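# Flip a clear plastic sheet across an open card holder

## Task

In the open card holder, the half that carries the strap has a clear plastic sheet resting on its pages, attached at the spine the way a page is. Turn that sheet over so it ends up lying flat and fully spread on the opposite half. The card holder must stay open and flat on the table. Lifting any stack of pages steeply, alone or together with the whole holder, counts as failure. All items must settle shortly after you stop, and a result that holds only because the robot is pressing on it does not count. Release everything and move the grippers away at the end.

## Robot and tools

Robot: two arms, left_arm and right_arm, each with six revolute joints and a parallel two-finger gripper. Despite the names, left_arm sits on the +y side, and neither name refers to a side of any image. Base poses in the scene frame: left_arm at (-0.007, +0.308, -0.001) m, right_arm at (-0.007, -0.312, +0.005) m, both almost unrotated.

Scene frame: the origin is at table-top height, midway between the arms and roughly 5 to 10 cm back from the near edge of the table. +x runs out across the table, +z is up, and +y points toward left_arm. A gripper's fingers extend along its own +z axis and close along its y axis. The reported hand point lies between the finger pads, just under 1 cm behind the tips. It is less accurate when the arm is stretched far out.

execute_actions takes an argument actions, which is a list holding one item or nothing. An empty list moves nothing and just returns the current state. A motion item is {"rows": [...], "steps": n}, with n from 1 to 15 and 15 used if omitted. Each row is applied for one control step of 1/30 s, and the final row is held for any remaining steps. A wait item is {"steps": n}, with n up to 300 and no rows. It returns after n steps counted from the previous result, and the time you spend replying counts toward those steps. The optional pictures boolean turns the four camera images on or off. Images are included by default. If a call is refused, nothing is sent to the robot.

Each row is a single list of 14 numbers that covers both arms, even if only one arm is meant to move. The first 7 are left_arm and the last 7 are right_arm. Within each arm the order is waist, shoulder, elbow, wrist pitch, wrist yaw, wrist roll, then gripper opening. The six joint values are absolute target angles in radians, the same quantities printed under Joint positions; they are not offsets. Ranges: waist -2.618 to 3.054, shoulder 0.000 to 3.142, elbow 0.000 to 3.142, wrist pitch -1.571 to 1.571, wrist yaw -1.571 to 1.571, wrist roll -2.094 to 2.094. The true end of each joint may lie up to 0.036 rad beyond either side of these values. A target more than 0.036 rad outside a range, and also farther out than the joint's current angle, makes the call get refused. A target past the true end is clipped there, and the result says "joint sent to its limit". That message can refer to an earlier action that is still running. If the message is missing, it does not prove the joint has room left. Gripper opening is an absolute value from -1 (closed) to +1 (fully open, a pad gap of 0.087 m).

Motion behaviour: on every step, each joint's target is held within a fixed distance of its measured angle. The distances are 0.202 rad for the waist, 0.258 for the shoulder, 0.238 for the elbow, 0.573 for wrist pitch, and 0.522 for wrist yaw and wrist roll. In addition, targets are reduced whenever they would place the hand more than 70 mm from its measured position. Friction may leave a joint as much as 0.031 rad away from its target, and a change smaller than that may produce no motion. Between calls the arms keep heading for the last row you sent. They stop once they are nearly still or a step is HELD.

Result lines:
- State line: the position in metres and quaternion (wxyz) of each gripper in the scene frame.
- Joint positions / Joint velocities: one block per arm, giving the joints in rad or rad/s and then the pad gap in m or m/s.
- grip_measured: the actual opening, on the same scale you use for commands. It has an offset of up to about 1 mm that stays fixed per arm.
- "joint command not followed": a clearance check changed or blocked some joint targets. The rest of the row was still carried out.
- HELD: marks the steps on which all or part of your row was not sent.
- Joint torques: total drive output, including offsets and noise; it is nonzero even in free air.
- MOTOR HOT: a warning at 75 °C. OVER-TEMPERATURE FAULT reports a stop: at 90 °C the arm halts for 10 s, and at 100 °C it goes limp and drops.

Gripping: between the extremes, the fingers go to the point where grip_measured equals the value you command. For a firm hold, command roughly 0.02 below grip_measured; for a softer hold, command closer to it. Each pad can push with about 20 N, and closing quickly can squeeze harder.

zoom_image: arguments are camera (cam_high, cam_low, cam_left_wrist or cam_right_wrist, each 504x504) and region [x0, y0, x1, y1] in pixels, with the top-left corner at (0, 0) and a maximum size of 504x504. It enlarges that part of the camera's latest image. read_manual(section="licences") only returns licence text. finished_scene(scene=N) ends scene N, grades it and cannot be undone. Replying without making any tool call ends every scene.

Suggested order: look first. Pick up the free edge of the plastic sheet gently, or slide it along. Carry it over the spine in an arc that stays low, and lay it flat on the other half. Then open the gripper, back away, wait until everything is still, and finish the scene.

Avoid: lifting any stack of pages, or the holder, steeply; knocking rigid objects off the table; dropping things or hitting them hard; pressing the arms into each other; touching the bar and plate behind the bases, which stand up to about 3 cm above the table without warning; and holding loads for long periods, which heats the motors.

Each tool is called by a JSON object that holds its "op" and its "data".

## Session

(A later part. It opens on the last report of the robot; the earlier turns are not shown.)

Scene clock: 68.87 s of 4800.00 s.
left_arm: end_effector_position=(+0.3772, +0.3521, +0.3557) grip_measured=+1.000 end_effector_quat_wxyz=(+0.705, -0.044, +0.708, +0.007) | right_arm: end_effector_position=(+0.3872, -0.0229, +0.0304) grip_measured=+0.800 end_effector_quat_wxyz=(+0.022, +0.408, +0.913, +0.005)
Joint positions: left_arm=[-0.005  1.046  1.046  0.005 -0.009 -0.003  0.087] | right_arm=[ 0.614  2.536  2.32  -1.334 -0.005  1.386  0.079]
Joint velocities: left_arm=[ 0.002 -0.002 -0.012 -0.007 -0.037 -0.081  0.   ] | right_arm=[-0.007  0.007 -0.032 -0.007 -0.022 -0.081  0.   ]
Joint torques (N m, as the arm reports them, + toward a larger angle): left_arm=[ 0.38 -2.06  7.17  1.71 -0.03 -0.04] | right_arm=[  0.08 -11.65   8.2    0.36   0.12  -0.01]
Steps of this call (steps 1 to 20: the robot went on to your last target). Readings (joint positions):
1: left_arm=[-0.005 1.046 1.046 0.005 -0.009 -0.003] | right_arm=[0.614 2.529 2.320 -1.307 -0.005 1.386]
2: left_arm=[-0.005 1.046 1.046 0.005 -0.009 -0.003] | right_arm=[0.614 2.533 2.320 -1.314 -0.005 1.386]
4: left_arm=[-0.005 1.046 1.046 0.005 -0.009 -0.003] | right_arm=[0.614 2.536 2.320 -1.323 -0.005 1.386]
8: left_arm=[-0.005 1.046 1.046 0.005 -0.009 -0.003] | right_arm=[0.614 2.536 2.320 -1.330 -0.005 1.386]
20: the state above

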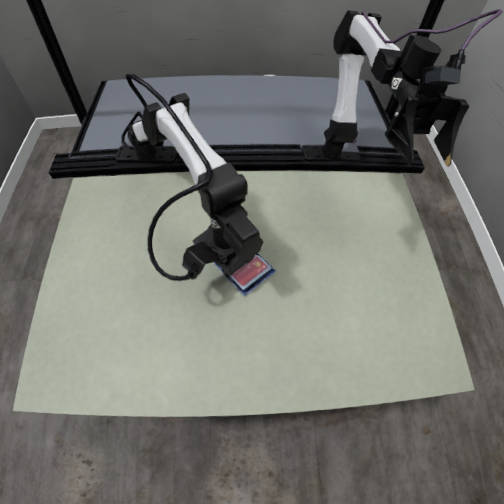

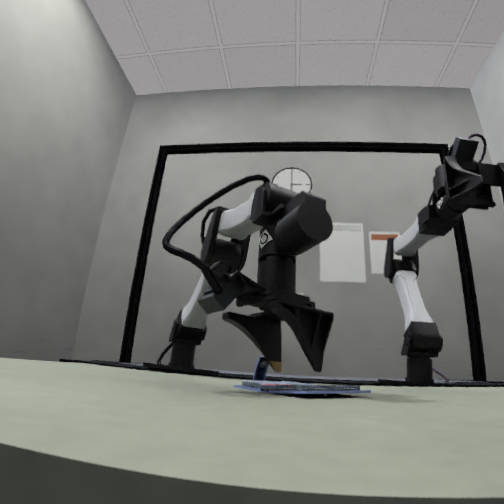

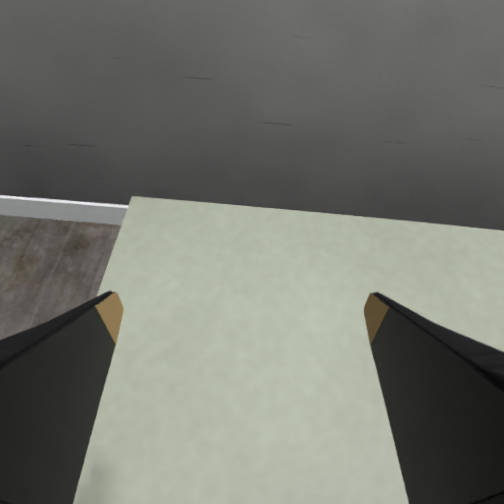

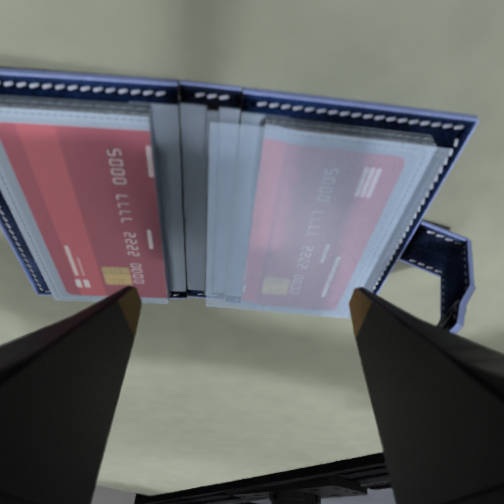

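{"op": "execute_actions", "data": {"actions": [{"rows":[[0,1.05,1.05,0,0,0,1,0.62,2.56,2.33,-1.33,0,1.39,0.7],[0,1.05,1.05,0,0,0,1,0.62,2.56,2.33,-1.33,0,1.39,0.7],[0,1.05,1.05,0,0,0,1,0.62,2.58,2.33,-1.33,0,1.39,0.7],[0,1.05,1.05,0,0,0,1,0.62,2.58,2.33,-1.33,0,1.39,0.7],[0,1.05,1.05,0,0,0,1,0.62,2.58,2.33,-1.33,0,1.39,0.7],[0,1.05,1.05,0,0,0,1,0.62,2.58,2.33,-1.33,0,1.39,0.7],[0,1.05,1.05,0,0,0,1,0.62,2.58,2.33,-1.33,0,1.39,0.7],[0,1.05,1.05,0,0,0,1,0.62,2.61,2.33,-1.33,0,1.39,0.7]]}], "pictures": false}}

{"op": "execute_actions", "data": {"actions": [{"rows":[[0,1.05,1.05,0,0,0,1,0.62,2.61,2.33,-1.33,0,1.39,0.66],[0,1.05,1.05,0,0,0,1,0.62,2.61,2.33,-1.33,0,1.39,0.62],[0,1.05,1.05,0,0,0,1,0.62,2.61,2.33,-1.33,0,1.39,0.58],[0,1.05,1.05,0,0,0,1,0.62,2.61,2.33,-1.33,0,1.39,0.54],[0,1.05,1.05,0,0,0,1,0.62,2.61,2.33,-1.33,0,1.39,0.5],[0,1.05,1.05,0,0,0,1,0.62,2.61,2.33,-1.33,0,1.39,0.46],[0,1.05,1.05,0,0,0,1,0.62,2.61,2.33,-1.33,0,1.39,0.42],[0,1.05,1.05,0,0,0,1,0.62,2.61,2.33,-1.33,0,1.39,0.38]]}]}}

Scene clock: 76.47 s of 4800.00 s.
left_arm: end_effector_position=(+0.3772, +0.3521, +0.3557) grip_measured=+1.000 end_effector_quat_wxyz=(+0.705, -0.044, +0.708, +0.007) | right_arm: end_effector_position=(+0.3849, -0.0250, +0.0130) grip_measured=+0.700 end_effector_quat_wxyz=(+0.012, +0.409, +0.913, -0.010)
Joint positions: left_arm=[-0.005  1.046  1.046  0.005 -0.009 -0.003  0.087] | right_arm=[ 0.614  2.575  2.323 -1.335 -0.006  1.387  0.074]
Joint velocities: left_arm=[-0.012 -0.012 -0.007 -0.022  0.007  0.066  0.   ] | right_arm=[ 0.002  0.002 -0.017  0.022 -0.037  0.007  0.   ]
Joint torques (N m, as the arm reports them, + toward a larger angle): left_arm=[ 0.18 -2.2   7.1   1.71  0.01 -0.05] | right_arm=[ 0.06 -9.65  6.64  0.44  0.12 -0.01]
Steps of this call (steps 1 to 15: the robot went on to your last target; steps 16 to 90: nothing new was sent; then 4.10 s passed at rest; steps 91 to 105: all 15 steps of this action). Readings (joint positions):
91: left_arm=[-0.005 1.046 1.046 0.005 -0.009 -0.003] | right_arm=[0.614 2.536 2.320 -1.334 -0.005 1.386]
92: left_arm=[-0.005 1.046 1.046 0.005 -0.009 -0.003] | right_arm=[0.614 2.536 2.320 -1.334 -0.005 1.386]
94: left_arm=[-0.005 1.046 1.046 0.005 -0.009 -0.003] | right_arm=[0.614 2.542 2.320 -1.334 -0.005 1.386]
98: left_arm=[-0.005 1.046 1.046 0.005 -0.009 -0.003] | right_arm=[0.614 2.568 2.320 -1.334 -0.005 1.386]
105: the state above

Scene clock: 76.97 s of 4800.00 s.
left_arm: end_effector_position=(+0.3772, +0.3521, +0.3557) grip_measured=+1.000 end_effector_quat_wxyz=(+0.705, -0.044, +0.708, +0.007) | right_arm: end_effector_position=(+0.3816, -0.0273, +0.0132) grip_measured=+0.380 end_effector_quat_wxyz=(+0.008, +0.409, +0.913, -0.017)
Joint positions: left_arm=[-0.005  1.046  1.046  0.005 -0.009 -0.003  0.087] | right_arm=[ 0.614  2.575  2.323 -1.351 -0.004  1.386  0.06 ]
Joint velocities: left_arm=[-0.012 -0.012 -0.002 -0.007  0.066  0.051  0.   ] | right_arm=[-0.012 -0.012 -0.007 -0.022 -0.007 -0.007 -0.001]
Joint torques (N m, as the arm reports them, + toward a larger angle): left_arm=[ 0.42 -2.26  7.15  1.76 -0.02 -0.05] | right_arm=[ 0.01 -9.54  6.59  0.56  0.1  -0.02]
Steps of this call (steps 1 to 15: all 15 steps of this action). Readings (joint positions):
1: left_arm=[-0.005 1.046 1.046 0.005 -0.009 -0.003] | right_arm=[0.614 2.575 2.323 -1.335 -0.006 1.387]
2: left_arm=[-0.005 1.046 1.046 0.005 -0.009 -0.003] | right_arm=[0.614 2.575 2.323 -1.335 -0.006 1.387]
4: left_arm=[-0.005 1.046 1.046 0.005 -0.009 -0.003] | right_arm=[0.614 2.575 2.323 -1.339 -0.006 1.387]
8: left_arm=[-0.005 1.046 1.046 0.005 -0.009 -0.003] | right_arm=[0.614 2.575 2.323 -1.349 -0.004 1.386]
15: the state above

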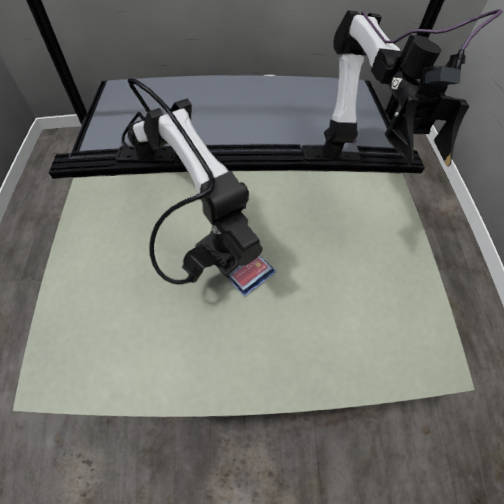

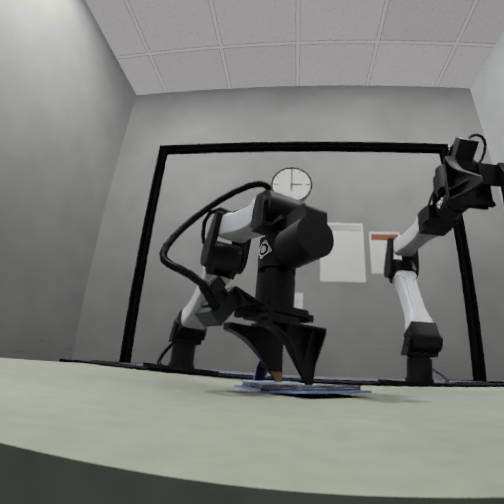

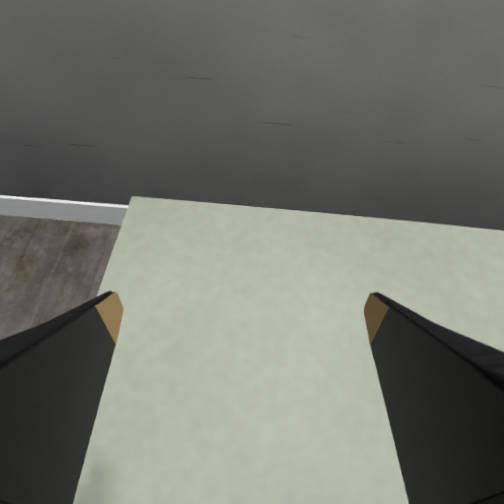

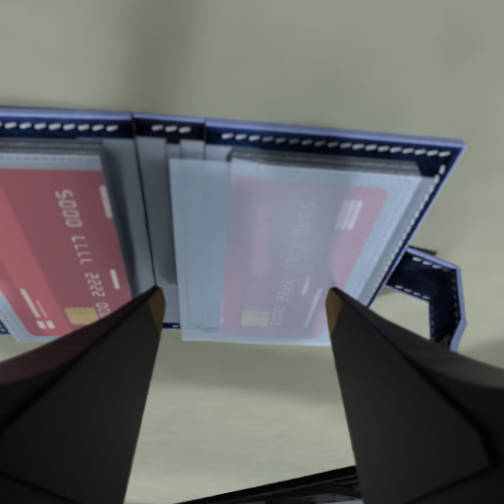

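{"op": "execute_actions", "data": {"actions": [{"rows":[[0,1.05,1.05,0,0,0,1,0.62,2.62,2.33,-1.37,0,1.39,0.33],[0,1.05,1.05,0,0,0,1,0.62,2.62,2.33,-1.37,0,1.39,0.28],[0,1.05,1.05,0,0,0,1,0.62,2.62,2.33,-1.37,0,1.39,0.23],[0,1.05,1.05,0,0,0,1,0.62,2.62,2.33,-1.37,0,1.39,0.18],[0,1.05,1.05,0,0,0,1,0.62,2.62,2.33,-1.37,0,1.39,0.13],[0,1.05,1.05,0,0,0,1,0.62,2.62,2.33,-1.37,0,1.39,0.08],[0,1.05,1.05,0,0,0,1,0.62,2.62,2.33,-1.37,0,1.39,0.03],[0,1.05,1.05,0,0,0,1,0.62,2.62,2.33,-1.37,0,1.39,-0.02],[0,1.05,1.05,0,0,0,1,0.62,2.62,2.33,-1.37,0,1.39,-0.07],[0,1.05,1.05,0,0,0,1,0.62,2.62,2.33,-1.37,0,1.39,-0.12],[0,1.05,1.05,0,0,0,1,0.62,2.62,2.33,-1.37,0,1.39,-0.17],[0,1.05,1.05,0,0,0,1,0.62,2.62,2.33,-1.37,0,1.39,-0.22],[0,1.05,1.05,0,0,0,1,0.62,2.62,2.33,-1.37,0,1.39,-0.27],[0,1.05,1.05,0,0,0,1,0.62,2.62,2.33,-1.37,0,1.39,-0.32]]}]}}

{"op": "zoom_image", "data": {"camera": "cam_right_wrist", "region": [100, 100, 460, 360]}}

Scene clock: 89.13 s of 4800.00 s.
left_arm: end_effector_position=(+0.3772, +0.3521, +0.3557) grip_measured=+1.000 end_effector_quat_wxyz=(+0.705, -0.044, +0.708, +0.007) | right_arm: end_effector_position=(+0.3825, -0.0248, +0.0130) grip_measured=-0.312 end_effector_quat_wxyz=(+0.006, +0.412, +0.911, -0.012)
Joint positions: left_arm=[-0.005  1.046  1.046  0.005 -0.009 -0.003  0.087] | right_arm=[ 0.614  2.577  2.326 -1.346 -0.013  1.394  0.03 ]
Joint velocities: left_arm=[ 0.012 -0.002  0.007 -0.037 -0.037  0.051  0.   ] | right_arm=[-0.022 -0.007  0.022  0.007 -0.007 -0.037 -0.011]
Joint torques (N m, as the arm reports them, + toward a larger angle): left_arm=[ 0.38 -2.    7.16  1.74  0.03 -0.05] | right_arm=[ 0.   -9.02  6.27  0.15  0.22 -0.08]
Steps of this call (steps 1 to 15: the robot went on to your last target; steps 16 to 90: nothing new was sent; then 8.67 s passed at rest; steps 91 to 105: all 15 steps of this action). Readings (joint positions):
91: left_arm=[-0.005 1.046 1.046 0.005 -0.009 -0.003] | right_arm=[0.614 2.576 2.323 -1.354 -0.004 1.386]
92: left_arm=[-0.005 1.046 1.046 0.005 -0.009 -0.003] | right_arm=[0.614 2.577 2.323 -1.357 -0.004 1.386]
94: left_arm=[-0.005 1.046 1.046 0.005 -0.009 -0.003] | right_arm=[0.614 2.577 2.323 -1.364 -0.003 1.386]
98: left_arm=[-0.005 1.046 1.046 0.005 -0.009 -0.003] | right_arm=[0.614 2.577 2.323 -1.358 -0.006 1.390]
105: the state above

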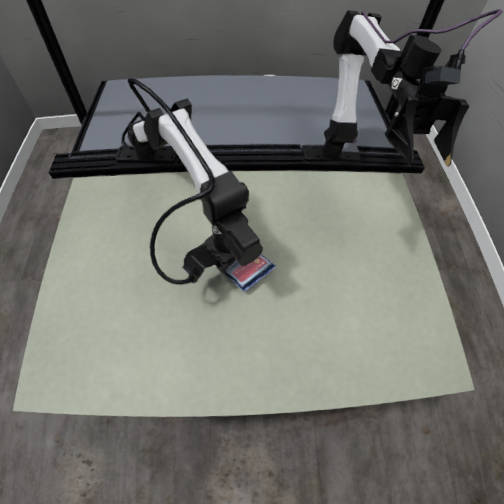

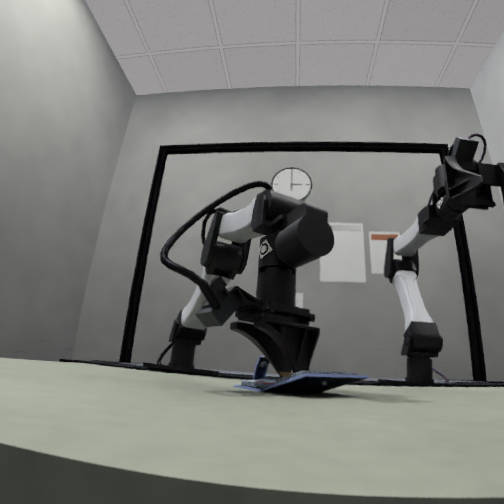

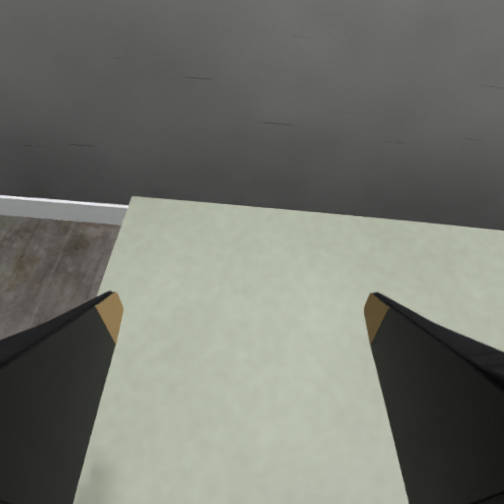

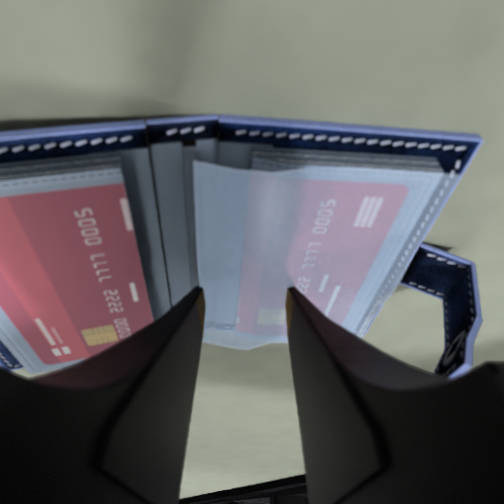

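Region (100, 100, 460, 360) of cam_right_wrist's 504x504 image, scaled by 1.400, with more detail than that image has.

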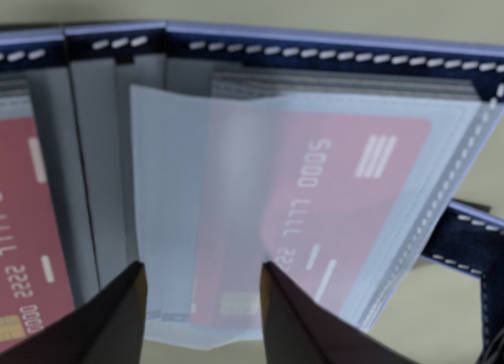

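{"op": "execute_actions", "data": {"actions": [{"rows":[[0,1.05,1.05,0,0,0,1,0.62,2.62,2.33,-1.33,0,1.39,-0.34],[0,1.05,1.05,0,0,0,1,0.62,2.62,2.33,-1.32,0,1.39,-0.36],[0,1.05,1.05,0,0,0,1,0.62,2.62,2.33,-1.31,0,1.39,-0.39],[0,1.05,1.05,0,0,0,1,0.62,2.62,2.33,-1.30,0,1.39,-0.42],[0,1.05,1.05,0,0,0,1,0.62,2.62,2.33,-1.29,0,1.39,-0.45],[0,1.05,1.05,0,0,0,1,0.62,2.62,2.33,-1.28,0,1.39,-0.48],[0,1.05,1.05,0,0,0,1,0.62,2.62,2.33,-1.28,0,1.39,-0.52],[0,1.05,1.05,0,0,0,1,0.62,2.62,2.33,-1.28,0,1.39,-0.55]]}]}}

{"op": "zoom_image", "data": {"camera": "cam_right_wrist", "region": [100, 100, 460, 360]}}

Scene clock: 101.00 s of 4800.00 s.
left_arm: end_effector_position=(+0.3772, +0.3521, +0.3557) grip_measured=+1.000 end_effector_quat_wxyz=(+0.705, -0.044, +0.708, +0.007) | right_arm: end_effector_position=(+0.3895, -0.0195, +0.0125) grip_measured=-0.550 end_effector_quat_wxyz=(+0.013, +0.412, +0.911, +0.004)
Joint positions: left_arm=[-0.005  1.046  1.046  0.005 -0.009 -0.003  0.087] | right_arm=[ 0.614  2.579  2.326 -1.31  -0.019  1.394  0.02 ]
Joint velocities: left_arm=[-0.012 -0.012 -0.002 -0.081 -0.022  0.022  0.   ] | right_arm=[-0.012 -0.007  0.007  0.022 -0.037  0.037  0.   ]
Joint torques (N m, as the arm reports them, + toward a larger angle): left_arm=[ 0.47 -2.21  7.23  1.76  0.   -0.08] | right_arm=[ 0.1  -9.23  6.37  0.74  0.32 -0.08]
Steps of this call (steps 1 to 15: the robot went on to your last target; steps 16 to 90: nothing new was sent; then 8.37 s passed at rest; steps 91 to 105: all 15 steps of this action). Readings (joint positions):
91: left_arm=[-0.005 1.046 1.046 0.005 -0.009 -0.003] | right_arm=[0.614 2.577 2.326 -1.344 -0.014 1.394]
92: left_arm=[-0.005 1.046 1.046 0.005 -0.009 -0.003] | right_arm=[0.614 2.577 2.326 -1.341 -0.014 1.394]
94: left_arm=[-0.005 1.046 1.046 0.005 -0.009 -0.003] | right_arm=[0.614 2.577 2.326 -1.337 -0.015 1.394]
98: left_arm=[-0.005 1.046 1.046 0.005 -0.009 -0.003] | right_arm=[0.614 2.577 2.326 -1.324 -0.017 1.394]
105: the state above

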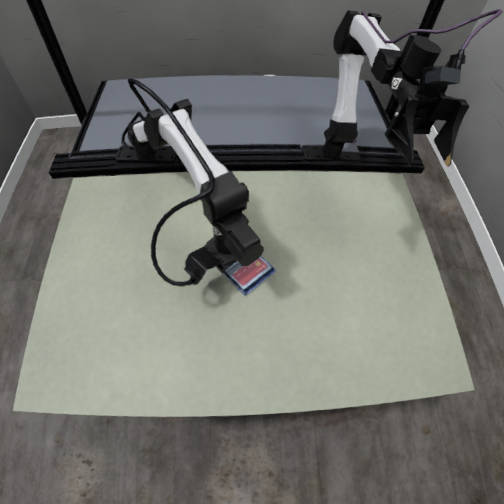

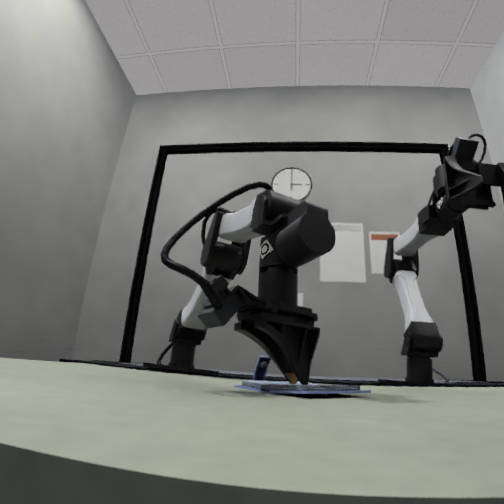

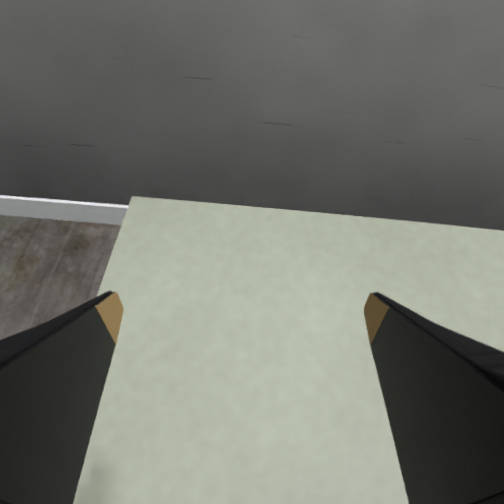

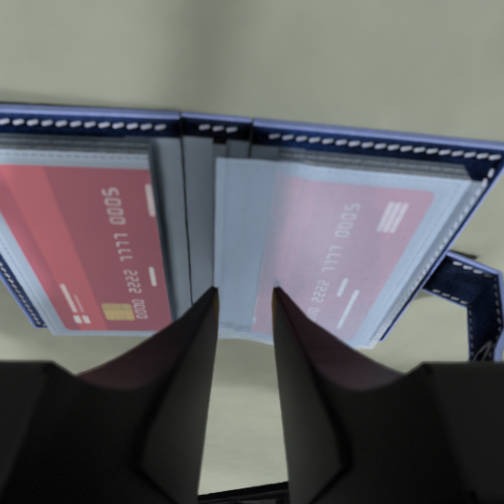

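Region (100, 100, 460, 360) of cam_right_wrist's 504x504 image, scaled by 1.400, with more detail than that image has.

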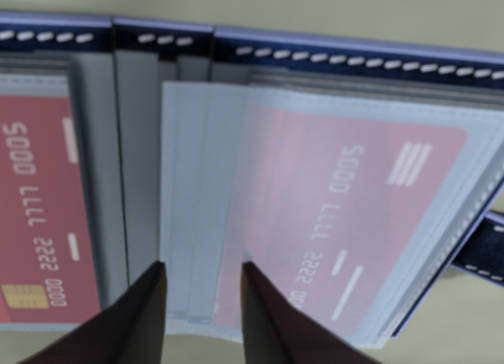

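{"op": "execute_actions", "data": {"actions": [{"rows":[[0,1.05,1.05,0,0,0,1,0.62,2.54,2.33,-1.3,0,1.39,-0.55],[0,1.05,1.05,0,0,0,1,0.62,2.54,2.33,-1.3,0,1.39,-0.55],[0,1.05,1.05,0,0,0,1,0.62,2.54,2.33,-1.3,0,1.39,-0.55],[0,1.05,1.05,0,0,0,1,0.62,2.54,2.33,-1.3,0,1.39,-0.55],[0,1.05,1.05,0,0,0,1,0.62,2.54,2.33,-1.3,0,1.39,-0.55],[0,1.05,1.05,0,0,0,1,0.62,2.54,2.33,-1.3,0,1.39,-0.55],[0,1.05,1.05,0,0,0,1,0.62,2.54,2.33,-1.31,0,1.39,-1]]}], "pictures": false}}

{"op": "execute_actions", "data": {"actions": [{"rows":[[0,1.05,1.05,0,0,0,1,0.62,2.585,2.33,-1.31,0,1.39,-1],[0,1.05,1.05,0,0,0,1,0.62,2.585,2.33,-1.31,0,1.39,-1],[0,1.05,1.05,0,0,0,1,0.62,2.585,2.33,-1.31,0,1.39,-1],[0,1.05,1.05,0,0,0,1,0.62,2.585,2.33,-1.31,0,1.39,-1],[0,1.05,1.05,0,0,0,1,0.62,2.585,2.33,-1.31,0,1.39,-1],[0,1.05,1.05,0,0,0,1,0.62,2.585,2.33,-1.31,0,1.39,-1],[0,1.05,1.05,0,0,0,1,0.62,2.615,2.33,-1.31,0,1.39,-1]]}]}}

{"op": "zoom_image", "data": {"camera": "cam_low", "region": [210, 340, 390, 420]}}

Scene clock: 112.33 s of 4800.00 s.
left_arm: end_effector_position=(+0.3772, +0.3521, +0.3557) grip_measured=+1.000 end_effector_quat_wxyz=(+0.705, -0.044, +0.708, +0.007) | right_arm: end_effector_position=(+0.3921, -0.0200, +0.0205) grip_measured=-0.999 end_effector_quat_wxyz=(+0.023, +0.411, +0.911, +0.008)
Joint positions: left_arm=[-0.005  1.046  1.046  0.005 -0.009 -0.003  0.087] | right_arm=[ 0.614  2.561  2.326 -1.31  -0.007  1.394  0.   ]
Joint velocities: left_arm=[-0.007 -0.012  0.007 -0.095 -0.007 -0.081  0.   ] | right_arm=[ 0.017  0.007 -0.017 -0.095  0.066 -0.051  0.001]
Joint torques (N m, as the arm reports them, + toward a larger angle): left_arm=[ 0.35 -2.18  7.35  1.72 -0.01 -0.05] | right_arm=[  0.06 -13.46   6.39   0.47   0.13  -0.08]
Steps of this call (steps 1 to 15: the robot went on to your last target; steps 16 to 90: nothing new was sent; then 7.83 s passed at rest; steps 91 to 105: all 15 steps of this action). Readings (joint positions):
91: left_arm=[-0.005 1.046 1.046 0.005 -0.009 -0.003] | right_arm=[0.614 2.575 2.326 -1.310 -0.019 1.394]
92: left_arm=[-0.005 1.046 1.046 0.005 -0.009 -0.003] | right_arm=[0.614 2.572 2.326 -1.310 -0.017 1.394]
94: left_arm=[-0.005 1.046 1.046 0.005 -0.009 -0.003] | right_arm=[0.614 2.566 2.326 -1.310 -0.013 1.394]
98: left_arm=[-0.005 1.046 1.046 0.005 -0.009 -0.003] | right_arm=[0.614 2.561 2.326 -1.310 -0.009 1.394]
105: the state above

Scene clock: 112.83 s of 4800.00 s.
left_arm: end_effector_position=(+0.3772, +0.3521, +0.3557) grip_measured=+1.000 end_effector_quat_wxyz=(+0.705, -0.044, +0.708, +0.007) | right_arm: end_effector_position=(+0.3901, -0.0213, +0.0088) grip_measured=-0.999 end_effector_quat_wxyz=(+0.015, +0.412, +0.911, -0.002)
Joint positions: left_arm=[-0.005  1.046  1.046  0.005 -0.009 -0.003  0.087] | right_arm=[ 0.614  2.585  2.326 -1.309 -0.009  1.394  0.   ]
Joint velocities: left_arm=[-0.002 -0.017 -0.007 -0.095 -0.066  0.037  0.   ] | right_arm=[-0.002 -0.007 -0.002 -0.037  0.037 -0.007 -0.001]
Joint torques (N m, as the arm reports them, + toward a larger angle): left_arm=[ 0.43 -2.12  7.09  1.7   0.   -0.07] | right_arm=[ 0.1  -9.97  6.36  0.43  0.15 -0.08]
Steps of this call (steps 1 to 15: all 15 steps of this action). Readings (joint positions):
1: left_arm=[-0.005 1.046 1.046 0.005 -0.009 -0.003] | right_arm=[0.614 2.561 2.326 -1.310 -0.007 1.394]
2: left_arm=[-0.005 1.046 1.046 0.005 -0.009 -0.003] | right_arm=[0.614 2.562 2.326 -1.310 -0.007 1.394]
4: left_arm=[-0.005 1.046 1.046 0.005 -0.009 -0.003] | right_arm=[0.614 2.566 2.326 -1.310 -0.006 1.394]
8: left_arm=[-0.005 1.046 1.046 0.005 -0.009 -0.003] | right_arm=[0.614 2.578 2.326 -1.310 -0.006 1.394]
15: the state above

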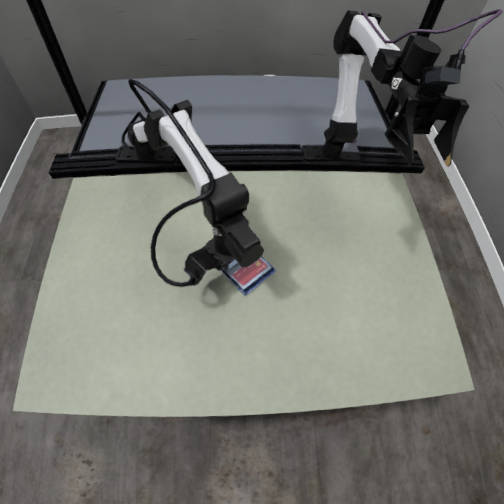

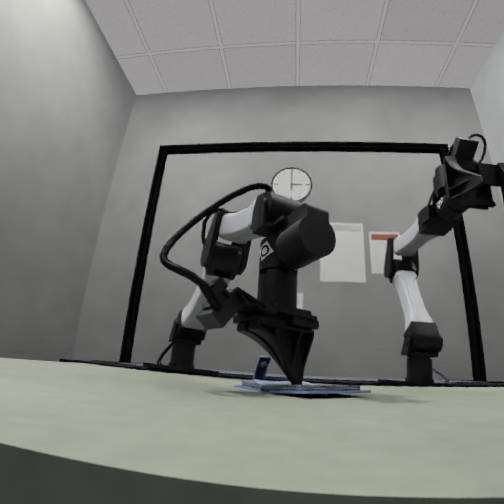

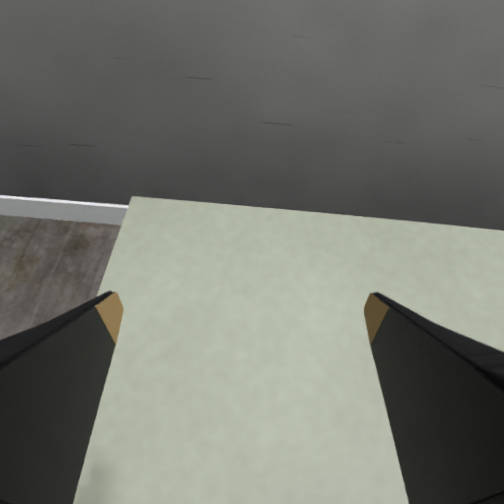

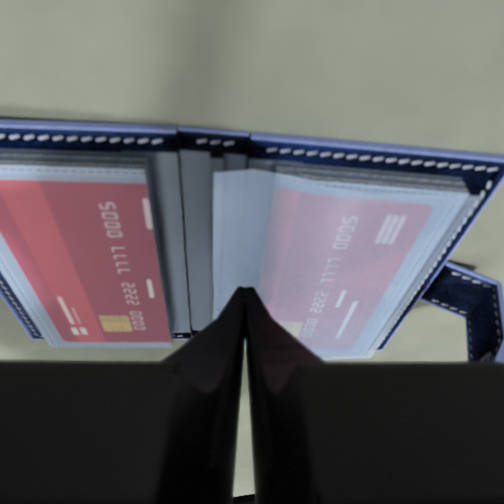

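Region (210, 340, 390, 420) of cam_low's 504x504 image, scaled by 2.800, with more detail than that image has.

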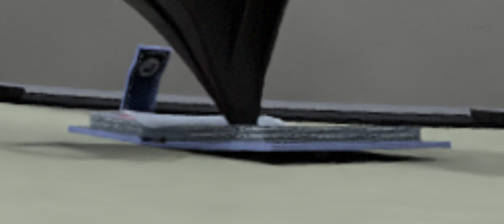

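{"op": "zoom_image", "data": {"camera": "cam_right_wrist", "region": [300, 150, 504, 370]}}

Region (300, 150, 504, 370) of cam_right_wrist's 504x504 image, scaled by 2.291, with more detail than that image has; it fills the left 467 columns of this view, and the rest is white.

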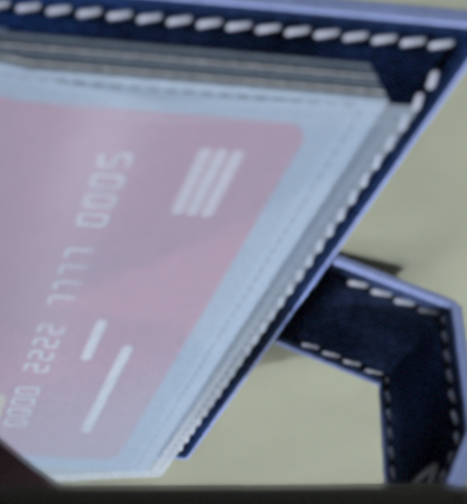

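{"op": "execute_actions", "data": {"actions": [{"rows":[[0,1.05,1.05,0,0,0,1,0.64,2.3,2.2,-1.2,0,1.57,-0.55]]}], "pictures": false}}

{"op": "execute_actions", "data": {"actions": [{"rows":[[0,1.05,1.05,0,0,0,1,0.66,1.9,1.5,-0.6,0,1.57,-0.55]]}], "pictures": false}}

{"op": "execute_actions", "data": {"actions": [{"rows":[[0,1.05,1.05,0,0,0,1,0.66,1.72,1.0,-0.16,0,1.57,-0.55]]}], "pictures": false}}

{"op": "execute_actions", "data": {"actions": [{"rows":[[0,1.05,1.05,0,0,0,1,0.66,1.8,0.975,-0.16,0,1.57,-0.55]]}], "pictures": false}}

{"op": "execute_actions", "data": {"actions": [{"steps":15}]}}

Scene clock: 131.40 s of 4800.00 s.
left_arm: end_effector_position=(+0.3772, +0.3521, +0.3557) grip_measured=+1.000 end_effector_quat_wxyz=(+0.705, -0.044, +0.708, +0.007) | right_arm: end_effector_position=(+0.3988, +0.0031, +0.1273) grip_measured=-0.550 end_effector_quat_wxyz=(+0.086, +0.466, +0.872, +0.125)
Joint positions: left_arm=[-0.005  1.046  1.046  0.005 -0.009 -0.003  0.087] | right_arm=[ 0.638  2.286  2.22  -1.214 -0.006  1.555  0.02 ]
Joint velocities: left_arm=[-0.002  0.027  0.007 -0.022  0.007 -0.051  0.   ] | right_arm=[-0.012  0.1    0.007  0.022  0.022  0.154  0.   ]
Joint torques (N m, as the arm reports them, + toward a larger angle): left_arm=[ 0.27 -2.11  7.09  1.71  0.02 -0.04] | right_arm=[ -0.13 -10.27   4.72   1.08   0.11  -0.02]
Steps of this call (steps 1 to 15: the robot went on to your last target; steps 16 to 90: nothing new was sent; then 15.07 s passed at rest; steps 91 to 105: all 15 steps of this action). Readings (joint positions):
91: left_arm=[-0.005 1.046 1.046 0.005 -0.009 -0.003] | right_arm=[0.615 2.562 2.304 -1.288 -0.010 1.414]
92: left_arm=[-0.005 1.046 1.046 0.005 -0.009 -0.003] | right_arm=[0.616 2.527 2.268 -1.273 -0.010 1.435]
94: left_arm=[-0.005 1.046 1.046 0.005 -0.009 -0.003] | right_arm=[0.621 2.444 2.229 -1.267 -0.009 1.473]
98: left_arm=[-0.005 1.046 1.046 0.005 -0.009 -0.003] | right_arm=[0.635 2.302 2.220 -1.232 -0.007 1.526]
105: the state above

Scene clock: 131.90 s of 4800.00 s.
left_arm: end_effector_position=(+0.3772, +0.3521, +0.3557) grip_measured=+1.000 end_effector_quat_wxyz=(+0.705, -0.044, +0.708, +0.007) | right_arm: end_effector_position=(+0.3658, -0.0086, +0.1167) grip_measured=-0.550 end_effector_quat_wxyz=(+0.138, +0.448, +0.854, +0.224)
Joint positions: left_arm=[-0.005  1.046  1.046  0.005 -0.009 -0.003  0.087] | right_arm=[ 0.655  1.903  1.508 -0.655 -0.006  1.563  0.02 ]
Joint velocities: left_arm=[-0.017  0.027 -0.017 -0.037 -0.037  0.037  0.   ] | right_arm=[ 0.002  0.12  -0.081  0.095 -0.051 -0.051  0.   ]
Joint torques (N m, as the arm reports them, + toward a larger angle): left_arm=[ 0.48 -2.12  7.09  1.76 -0.06 -0.04] | right_arm=[ 0.03 -9.4   6.57  1.71  0.11 -0.04]
Steps of this call (steps 1 to 15: all 15 steps of this action). Readings (joint positions):
1: left_arm=[-0.005 1.046 1.046 0.005 -0.009 -0.003] | right_arm=[0.638 2.265 2.179 -1.161 -0.006 1.557]
2: left_arm=[-0.005 1.046 1.046 0.005 -0.009 -0.003] | right_arm=[0.639 2.228 2.112 -1.088 -0.006 1.557]
4: left_arm=[-0.005 1.046 1.046 0.005 -0.009 -0.003] | right_arm=[0.643 2.128 1.975 -0.953 -0.006 1.558]
8: left_arm=[-0.005 1.046 1.046 0.005 -0.009 -0.003] | right_arm=[0.654 1.892 1.671 -0.734 -0.006 1.560]
15: the state above

Scene clock: 132.40 s of 4800.00 s.
left_arm: end_effector_position=(+0.3772, +0.3521, +0.3557) grip_measured=+1.000 end_effector_quat_wxyz=(+0.705, -0.044, +0.708, +0.007) | right_arm: end_effector_position=(+0.3296, -0.0347, +0.0668) grip_measured=-0.550 end_effector_quat_wxyz=(+0.166, +0.439, +0.838, +0.277)
Joint positions: left_arm=[-0.005  1.046  1.046  0.005 -0.009 -0.003  0.087] | right_arm=[ 0.655  1.724  1.002 -0.202 -0.006  1.565  0.02 ]
Joint velocities: left_arm=[-0.007  0.007 -0.017  0.022 -0.022 -0.051  0.   ] | right_arm=[-0.002 -0.007 -0.002  0.168  0.037  0.037  0.   ]
Joint torques (N m, as the arm reports them, + toward a larger angle): left_arm=[ 0.45 -2.11  7.13  1.73  0.   -0.04] | right_arm=[-0.03 -7.25  6.42  1.6   0.11 -0.03]
Steps of this call (steps 1 to 15: all 15 steps of this action). Readings (joint positions):
1: left_arm=[-0.005 1.046 1.046 0.005 -0.009 -0.003] | right_arm=[0.655 1.882 1.457 -0.574 -0.006 1.564]
2: left_arm=[-0.005 1.046 1.046 0.005 -0.009 -0.003] | right_arm=[0.655 1.838 1.372 -0.481 -0.006 1.564]
4: left_arm=[-0.005 1.046 1.046 0.005 -0.009 -0.003] | right_arm=[0.655 1.751 1.214 -0.361 -0.006 1.564]
8: left_arm=[-0.005 1.046 1.046 0.005 -0.009 -0.003] | right_arm=[0.655 1.718 1.025 -0.265 -0.006 1.564]
15: the state above

Scene clock: 132.90 s of 4800.00 s.
left_arm: end_effector_position=(+0.3772, +0.3521, +0.3557) grip_measured=+1.000 end_effector_quat_wxyz=(+0.705, -0.044, +0.708, +0.007) | right_arm: end_effector_position=(+0.3269, -0.0379, +0.0369) grip_measured=-0.550 end_effector_quat_wxyz=(+0.154, +0.444, +0.846, +0.253)
Joint positions: left_arm=[-0.005  1.046  1.046  0.005 -0.009 -0.003  0.087] | right_arm=[ 0.655  1.793  0.987 -0.175 -0.005  1.565  0.02 ]
Joint velocities: left_arm=[-0.002 -0.002 -0.022 -0.081 -0.007 -0.022  0.   ] | right_arm=[-0.002  0.007 -0.002 -0.007 -0.066 -0.022  0.   ]
Joint torques (N m, as the arm reports them, + toward a larger angle): left_arm=[ 0.39 -2.08  7.21  1.73  0.01 -0.05] | right_arm=[-0.01 -6.7   5.24  1.55  0.11 -0.03]
Steps of this call (steps 1 to 15: all 15 steps of this action). Readings (joint positions):
1: left_arm=[-0.005 1.046 1.046 0.005 -0.009 -0.003] | right_arm=[0.655 1.730 1.002 -0.195 -0.005 1.565]
2: left_arm=[-0.005 1.046 1.046 0.005 -0.009 -0.003] | right_arm=[0.655 1.741 1.002 -0.184 -0.005 1.565]
4: left_arm=[-0.005 1.046 1.046 0.005 -0.009 -0.003] | right_arm=[0.655 1.769 1.001 -0.178 -0.005 1.565]
8: left_arm=[-0.005 1.046 1.046 0.005 -0.009 -0.003] | right_arm=[0.655 1.793 0.988 -0.177 -0.005 1.565]
15: the state above

Scene clock: 133.40 s of 4800.00 s.
left_arm: end_effector_position=(+0.3772, +0.3521, +0.3557) grip_measured=+1.000 end_effector_quat_wxyz=(+0.705, -0.044, +0.708, +0.007) | right_arm: end_effector_position=(+0.3269, -0.0379, +0.0369) grip_measured=-0.550 end_effector_quat_wxyz=(+0.154, +0.444, +0.846, +0.253)
Joint positions: left_arm=[-0.005  1.046  1.046  0.005 -0.009 -0.003  0.087] | right_arm=[ 0.655  1.793  0.987 -0.175 -0.005  1.565  0.02 ]
Joint velocities: left_arm=[-0.012 -0.007 -0.002  0.007 -0.095  0.022  0.   ] | right_arm=[-0.012  0.012  0.007 -0.022 -0.037  0.007 -0.   ]
Joint torques (N m, as the arm reports them, + toward a larger angle): left_arm=[ 0.44 -2.21  7.25  1.7   0.   -0.05] | right_arm=[ 0.01 -6.68  5.19  1.55  0.11 -0.03]
Steps of this call (steps 1 to 15: the robot went on to your last target). Readings (joint positions):
1: left_arm=[-0.005 1.046 1.046 0.005 -0.009 -0.003] | right_arm=[0.655 1.793 0.987 -0.175 -0.005 1.565]
2: left_arm=[-0.005 1.046 1.046 0.005 -0.009 -0.003] | right_arm=[0.655 1.793 0.987 -0.175 -0.005 1.565]
4: left_arm=[-0.005 1.046 1.046 0.005 -0.009 -0.003] | right_arm=[0.655 1.793 0.987 -0.175 -0.005 1.565]
8: left_arm=[-0.005 1.046 1.046 0.005 -0.009 -0.003] | right_arm=[0.655 1.793 0.987 -0.175 -0.005 1.565]
15: the state above
All arms were judged still, so your last target was given up. Only a new action makes them travel on or press farther. Fingers that are still opening or closing keep moving.

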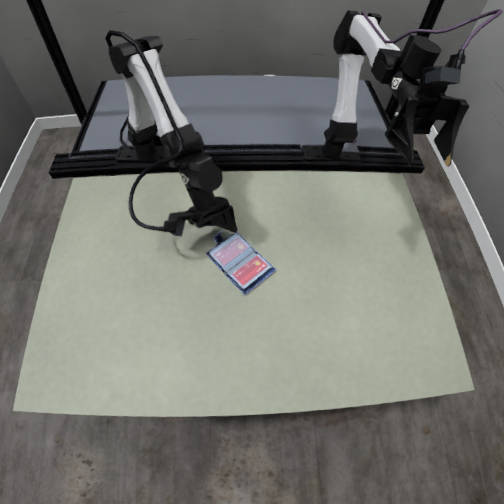

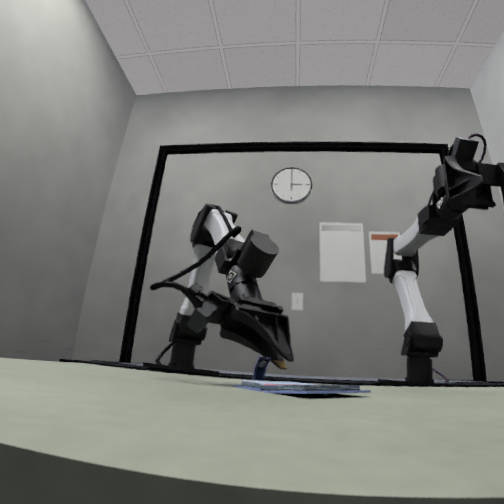

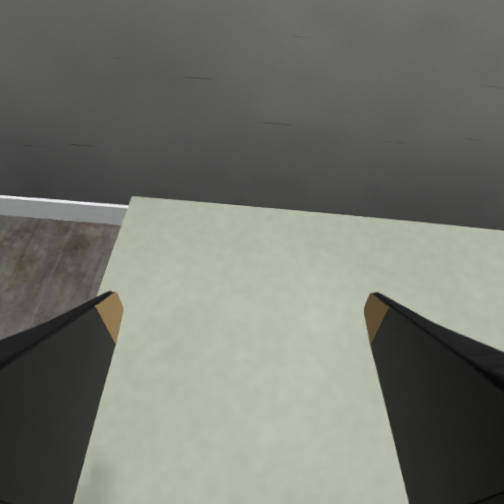

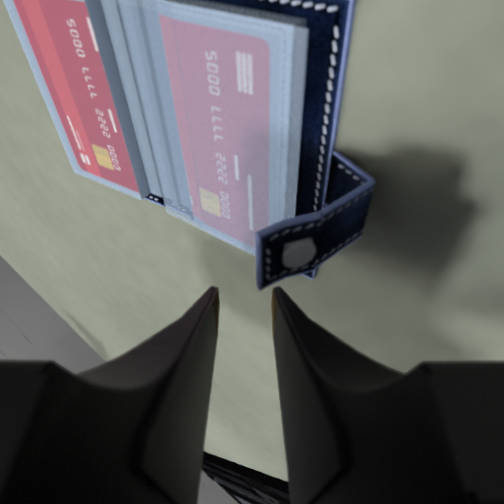

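{"op": "execute_actions", "data": {"actions": [{"rows":[[0,1.05,1.05,0,0,0,1,0.66,1.7,0.985,-0.12,0,1.4,-0.55],[0,1.05,1.05,0,0,0,1,0.66,1.7,0.985,-0.12,0,1.4,-0.55],[0,1.05,1.05,0,0,0,1,0.66,1.7,0.985,-0.12,0,1.4,-0.55],[0,1.05,1.05,0,0,0,1,0.66,1.7,0.985,-0.12,0,1.4,-0.55],[0,1.05,1.05,0,0,0,1,0.66,1.7,0.985,-0.12,0,1.4,-0.55],[0,1.05,1.05,0,0,0,1,0.66,1.7,0.985,-0.12,0,1.4,-0.55],[0,1.05,1.05,0,0,0,1,0.505,1.7,0.985,-0.12,0,1.4,-0.55]]}], "pictures": false}}

{"op": "execute_actions", "data": {"actions": [{"rows":[[0,1.05,1.05,0,0,0,1,0.505,1.76,0.985,-0.12,0,1.4,-0.55],[0,1.05,1.05,0,0,0,1,0.505,1.76,0.985,-0.12,0,1.4,-0.55],[0,1.05,1.05,0,0,0,1,0.505,1.76,0.985,-0.12,0,1.4,-0.55],[0,1.05,1.05,0,0,0,1,0.505,1.76,0.985,-0.12,0,1.4,-0.55],[0,1.05,1.05,0,0,0,1,0.505,1.83,0.985,-0.12,0,1.4,-0.55]]}]}}

Scene clock: 142.83 s of 4800.00 s.
left_arm: end_effector_position=(+0.3772, +0.3521, +0.3557) grip_measured=+1.000 end_effector_quat_wxyz=(+0.705, -0.044, +0.708, +0.007) | right_arm: end_effector_position=(+0.3723, -0.0895, +0.0761) grip_measured=-0.550 end_effector_quat_wxyz=(+0.229, +0.434, +0.827, +0.275)
Joint positions: left_arm=[-0.005  1.046  1.046  0.005 -0.009 -0.003  0.087] | right_arm=[ 0.501  1.708  0.985 -0.133  0.001  1.411  0.02 ]
Joint velocities: left_arm=[-0.007 -0.007  0.002  0.051 -0.007 -0.007  0.   ] | right_arm=[-0.002 -0.007 -0.012 -0.022 -0.051 -0.007 -0.001]
Joint torques (N m, as the arm reports them, + toward a larger angle): left_arm=[ 0.32 -2.19  7.21  1.75  0.03 -0.07] | right_arm=[-0.08 -7.41  6.62  1.69  0.01 -0.14]
Steps of this call (steps 1 to 90: nothing new was sent; then 5.93 s passed at rest; steps 91 to 105: all 15 steps of this action). Readings (joint positions):
91: left_arm=[-0.005 1.046 1.046 0.005 -0.009 -0.003] | right_arm=[0.655 1.786 0.987 -0.174 -0.005 1.542]
92: left_arm=[-0.005 1.046 1.046 0.005 -0.009 -0.003] | right_arm=[0.655 1.773 0.985 -0.173 -0.005 1.515]
94: left_arm=[-0.005 1.046 1.046 0.005 -0.009 -0.003] | right_arm=[0.655 1.738 0.985 -0.161 -0.005 1.475]
98: left_arm=[-0.005 1.046 1.046 0.005 -0.009 -0.003] | right_arm=[0.613 1.708 0.985 -0.135 -0.015 1.433]
105: the state above

Scene clock: 143.33 s of 4800.00 s.
left_arm: end_effector_position=(+0.3772, +0.3521, +0.3557) grip_measured=+1.000 end_effector_quat_wxyz=(+0.705, -0.044, +0.708, +0.007) | right_arm: end_effector_position=(+0.3670, -0.0938, +0.0275) grip_measured=-0.550 end_effector_quat_wxyz=(+0.198, +0.441, +0.844, +0.232)
Joint positions: left_arm=[-0.005  1.046  1.046  0.005 -0.009 -0.003  0.087] | right_arm=[ 0.501  1.827  0.985 -0.126  0.001  1.406  0.02 ]
Joint velocities: left_arm=[-0.007  0.002 -0.007 -0.022 -0.007  0.007  0.   ] | right_arm=[-0.002 -0.002 -0.012  0.007 -0.066  0.007  0.002]
Joint torques (N m, as the arm reports them, + toward a larger angle): left_arm=[ 0.2  -2.13  6.94  1.7   0.   -0.08] | right_arm=[-0.06 -7.1   6.18  1.47  0.02 -0.15]
Steps of this call (steps 1 to 15: all 15 steps of this action). Readings (joint positions):
1: left_arm=[-0.005 1.046 1.046 0.005 -0.009 -0.003] | right_arm=[0.501 1.711 0.985 -0.132 0.001 1.410]
2: left_arm=[-0.005 1.046 1.046 0.005 -0.009 -0.003] | right_arm=[0.501 1.718 0.985 -0.129 0.001 1.409]
4: left_arm=[-0.005 1.046 1.046 0.005 -0.009 -0.003] | right_arm=[0.501 1.735 0.985 -0.129 0.001 1.408]
8: left_arm=[-0.005 1.046 1.046 0.005 -0.009 -0.003] | right_arm=[0.501 1.804 0.985 -0.122 0.001 1.406]
15: the state above

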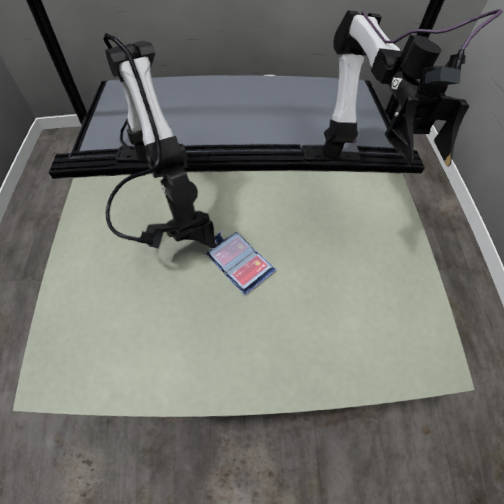

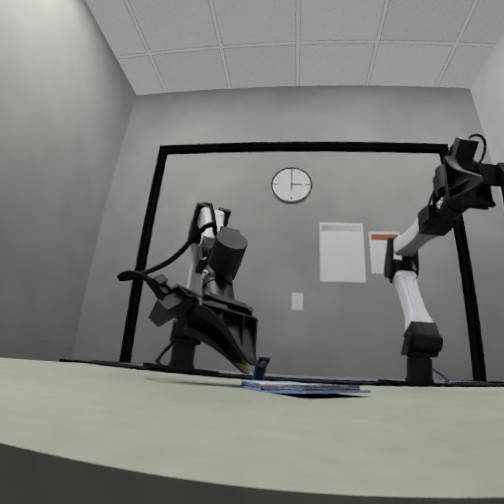

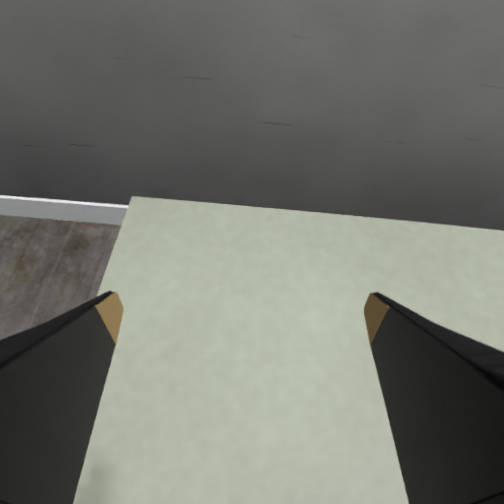

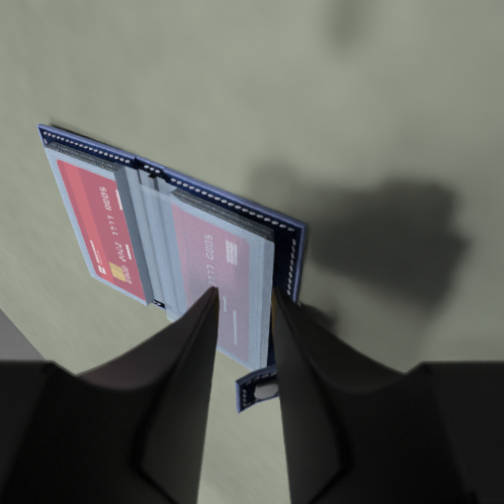

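{"op": "execute_actions", "data": {"actions": [{"rows":[[0,1.05,1.05,0,0,0,1,0.535,1.855,0.985,-0.09,0,1.4,-0.55],[0,1.05,1.05,0,0,0,1,0.535,1.855,0.985,-0.09,0,1.4,-0.55],[0,1.05,1.05,0,0,0,1,0.535,1.855,0.985,-0.09,0,1.4,-0.55],[0,1.05,1.05,0,0,0,1,0.535,1.88,0.985,-0.075,0,1.4,-0.55]]}]}}

{"op": "zoom_image", "data": {"camera": "cam_right_wrist", "region": [170, 200, 350, 380]}}

Scene clock: 148.43 s of 4800.00 s.
left_arm: end_effector_position=(+0.3772, +0.3521, +0.3557) grip_measured=+1.000 end_effector_quat_wxyz=(+0.705, -0.044, +0.708, +0.007) | right_arm: end_effector_position=(+0.3627, -0.0822, +0.0145) grip_measured=-0.550 end_effector_quat_wxyz=(+0.192, +0.430, +0.852, +0.230)
Joint positions: left_arm=[-0.005  1.046  1.046  0.005 -0.009 -0.003  0.087] | right_arm=[ 0.53   1.868  0.985 -0.095  0.001  1.406  0.02 ]
Joint velocities: left_arm=[-0.022 -0.012 -0.002  0.007  0.125 -0.022  0.   ] | right_arm=[-0.012  0.017  0.002  0.066  0.051  0.066 -0.001]
Joint torques (N m, as the arm reports them, + toward a larger angle): left_arm=[ 0.34 -2.02  7.22  1.73  0.01 -0.04] | right_arm=[-0.05 -6.75  6.01  1.6   0.02 -0.13]
Steps of this call (steps 1 to 15: the robot went on to your last target; steps 16 to 90: nothing new was sent; then 1.60 s passed at rest; steps 91 to 105: all 15 steps of this action). Readings (joint positions):
91: left_arm=[-0.005 1.046 1.046 0.005 -0.009 -0.003] | right_arm=[0.504 1.829 0.985 -0.124 0.002 1.406]
92: left_arm=[-0.005 1.046 1.046 0.005 -0.009 -0.003] | right_arm=[0.509 1.830 0.985 -0.120 0.002 1.406]
94: left_arm=[-0.005 1.046 1.046 0.005 -0.009 -0.003] | right_arm=[0.522 1.838 0.985 -0.113 0.002 1.406]
98: left_arm=[-0.005 1.046 1.046 0.005 -0.009 -0.003] | right_arm=[0.530 1.864 0.985 -0.100 0.001 1.406]
105: the state above

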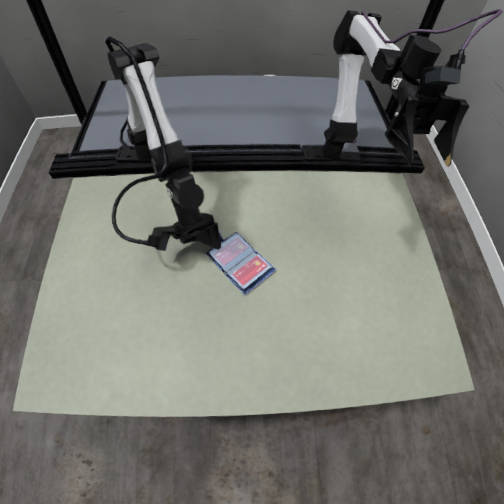

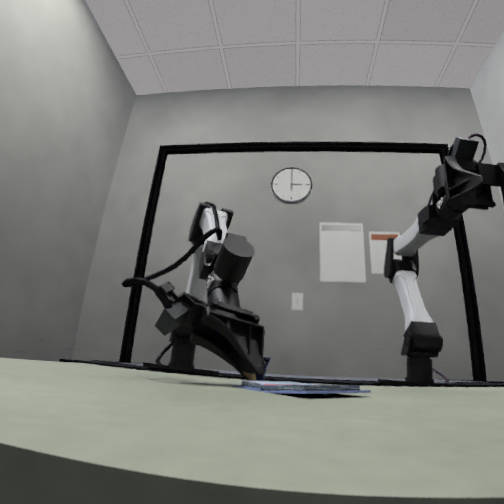

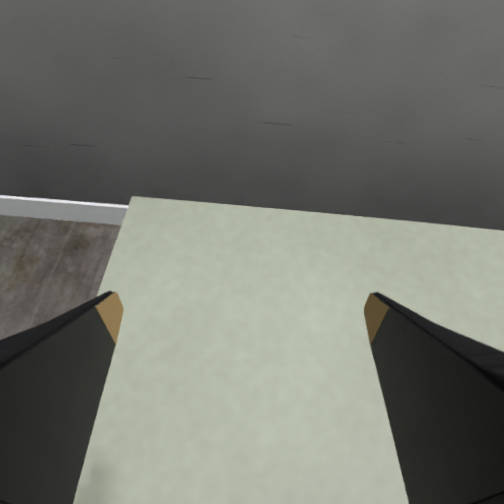

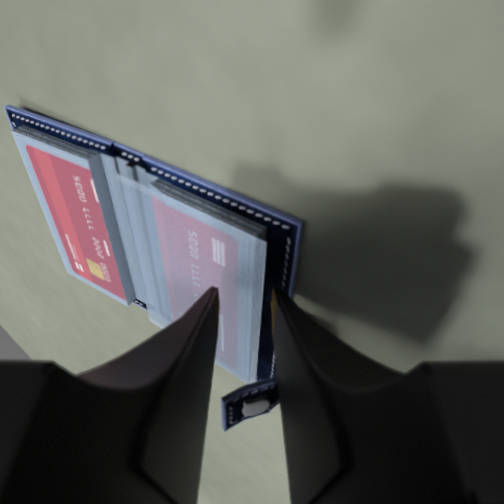

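Region (170, 200, 350, 380) of cam_right_wrist's 504x504 image, scaled by 2.800, with more detail than that image has.

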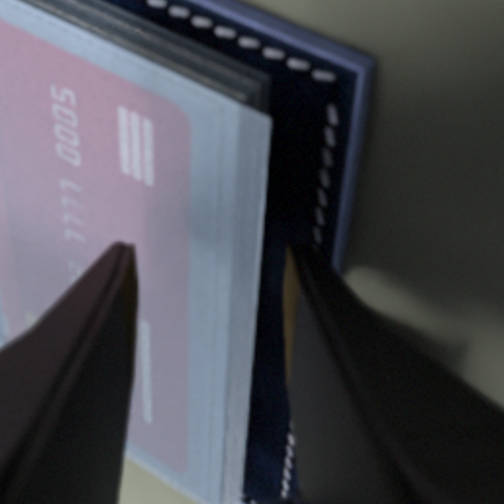

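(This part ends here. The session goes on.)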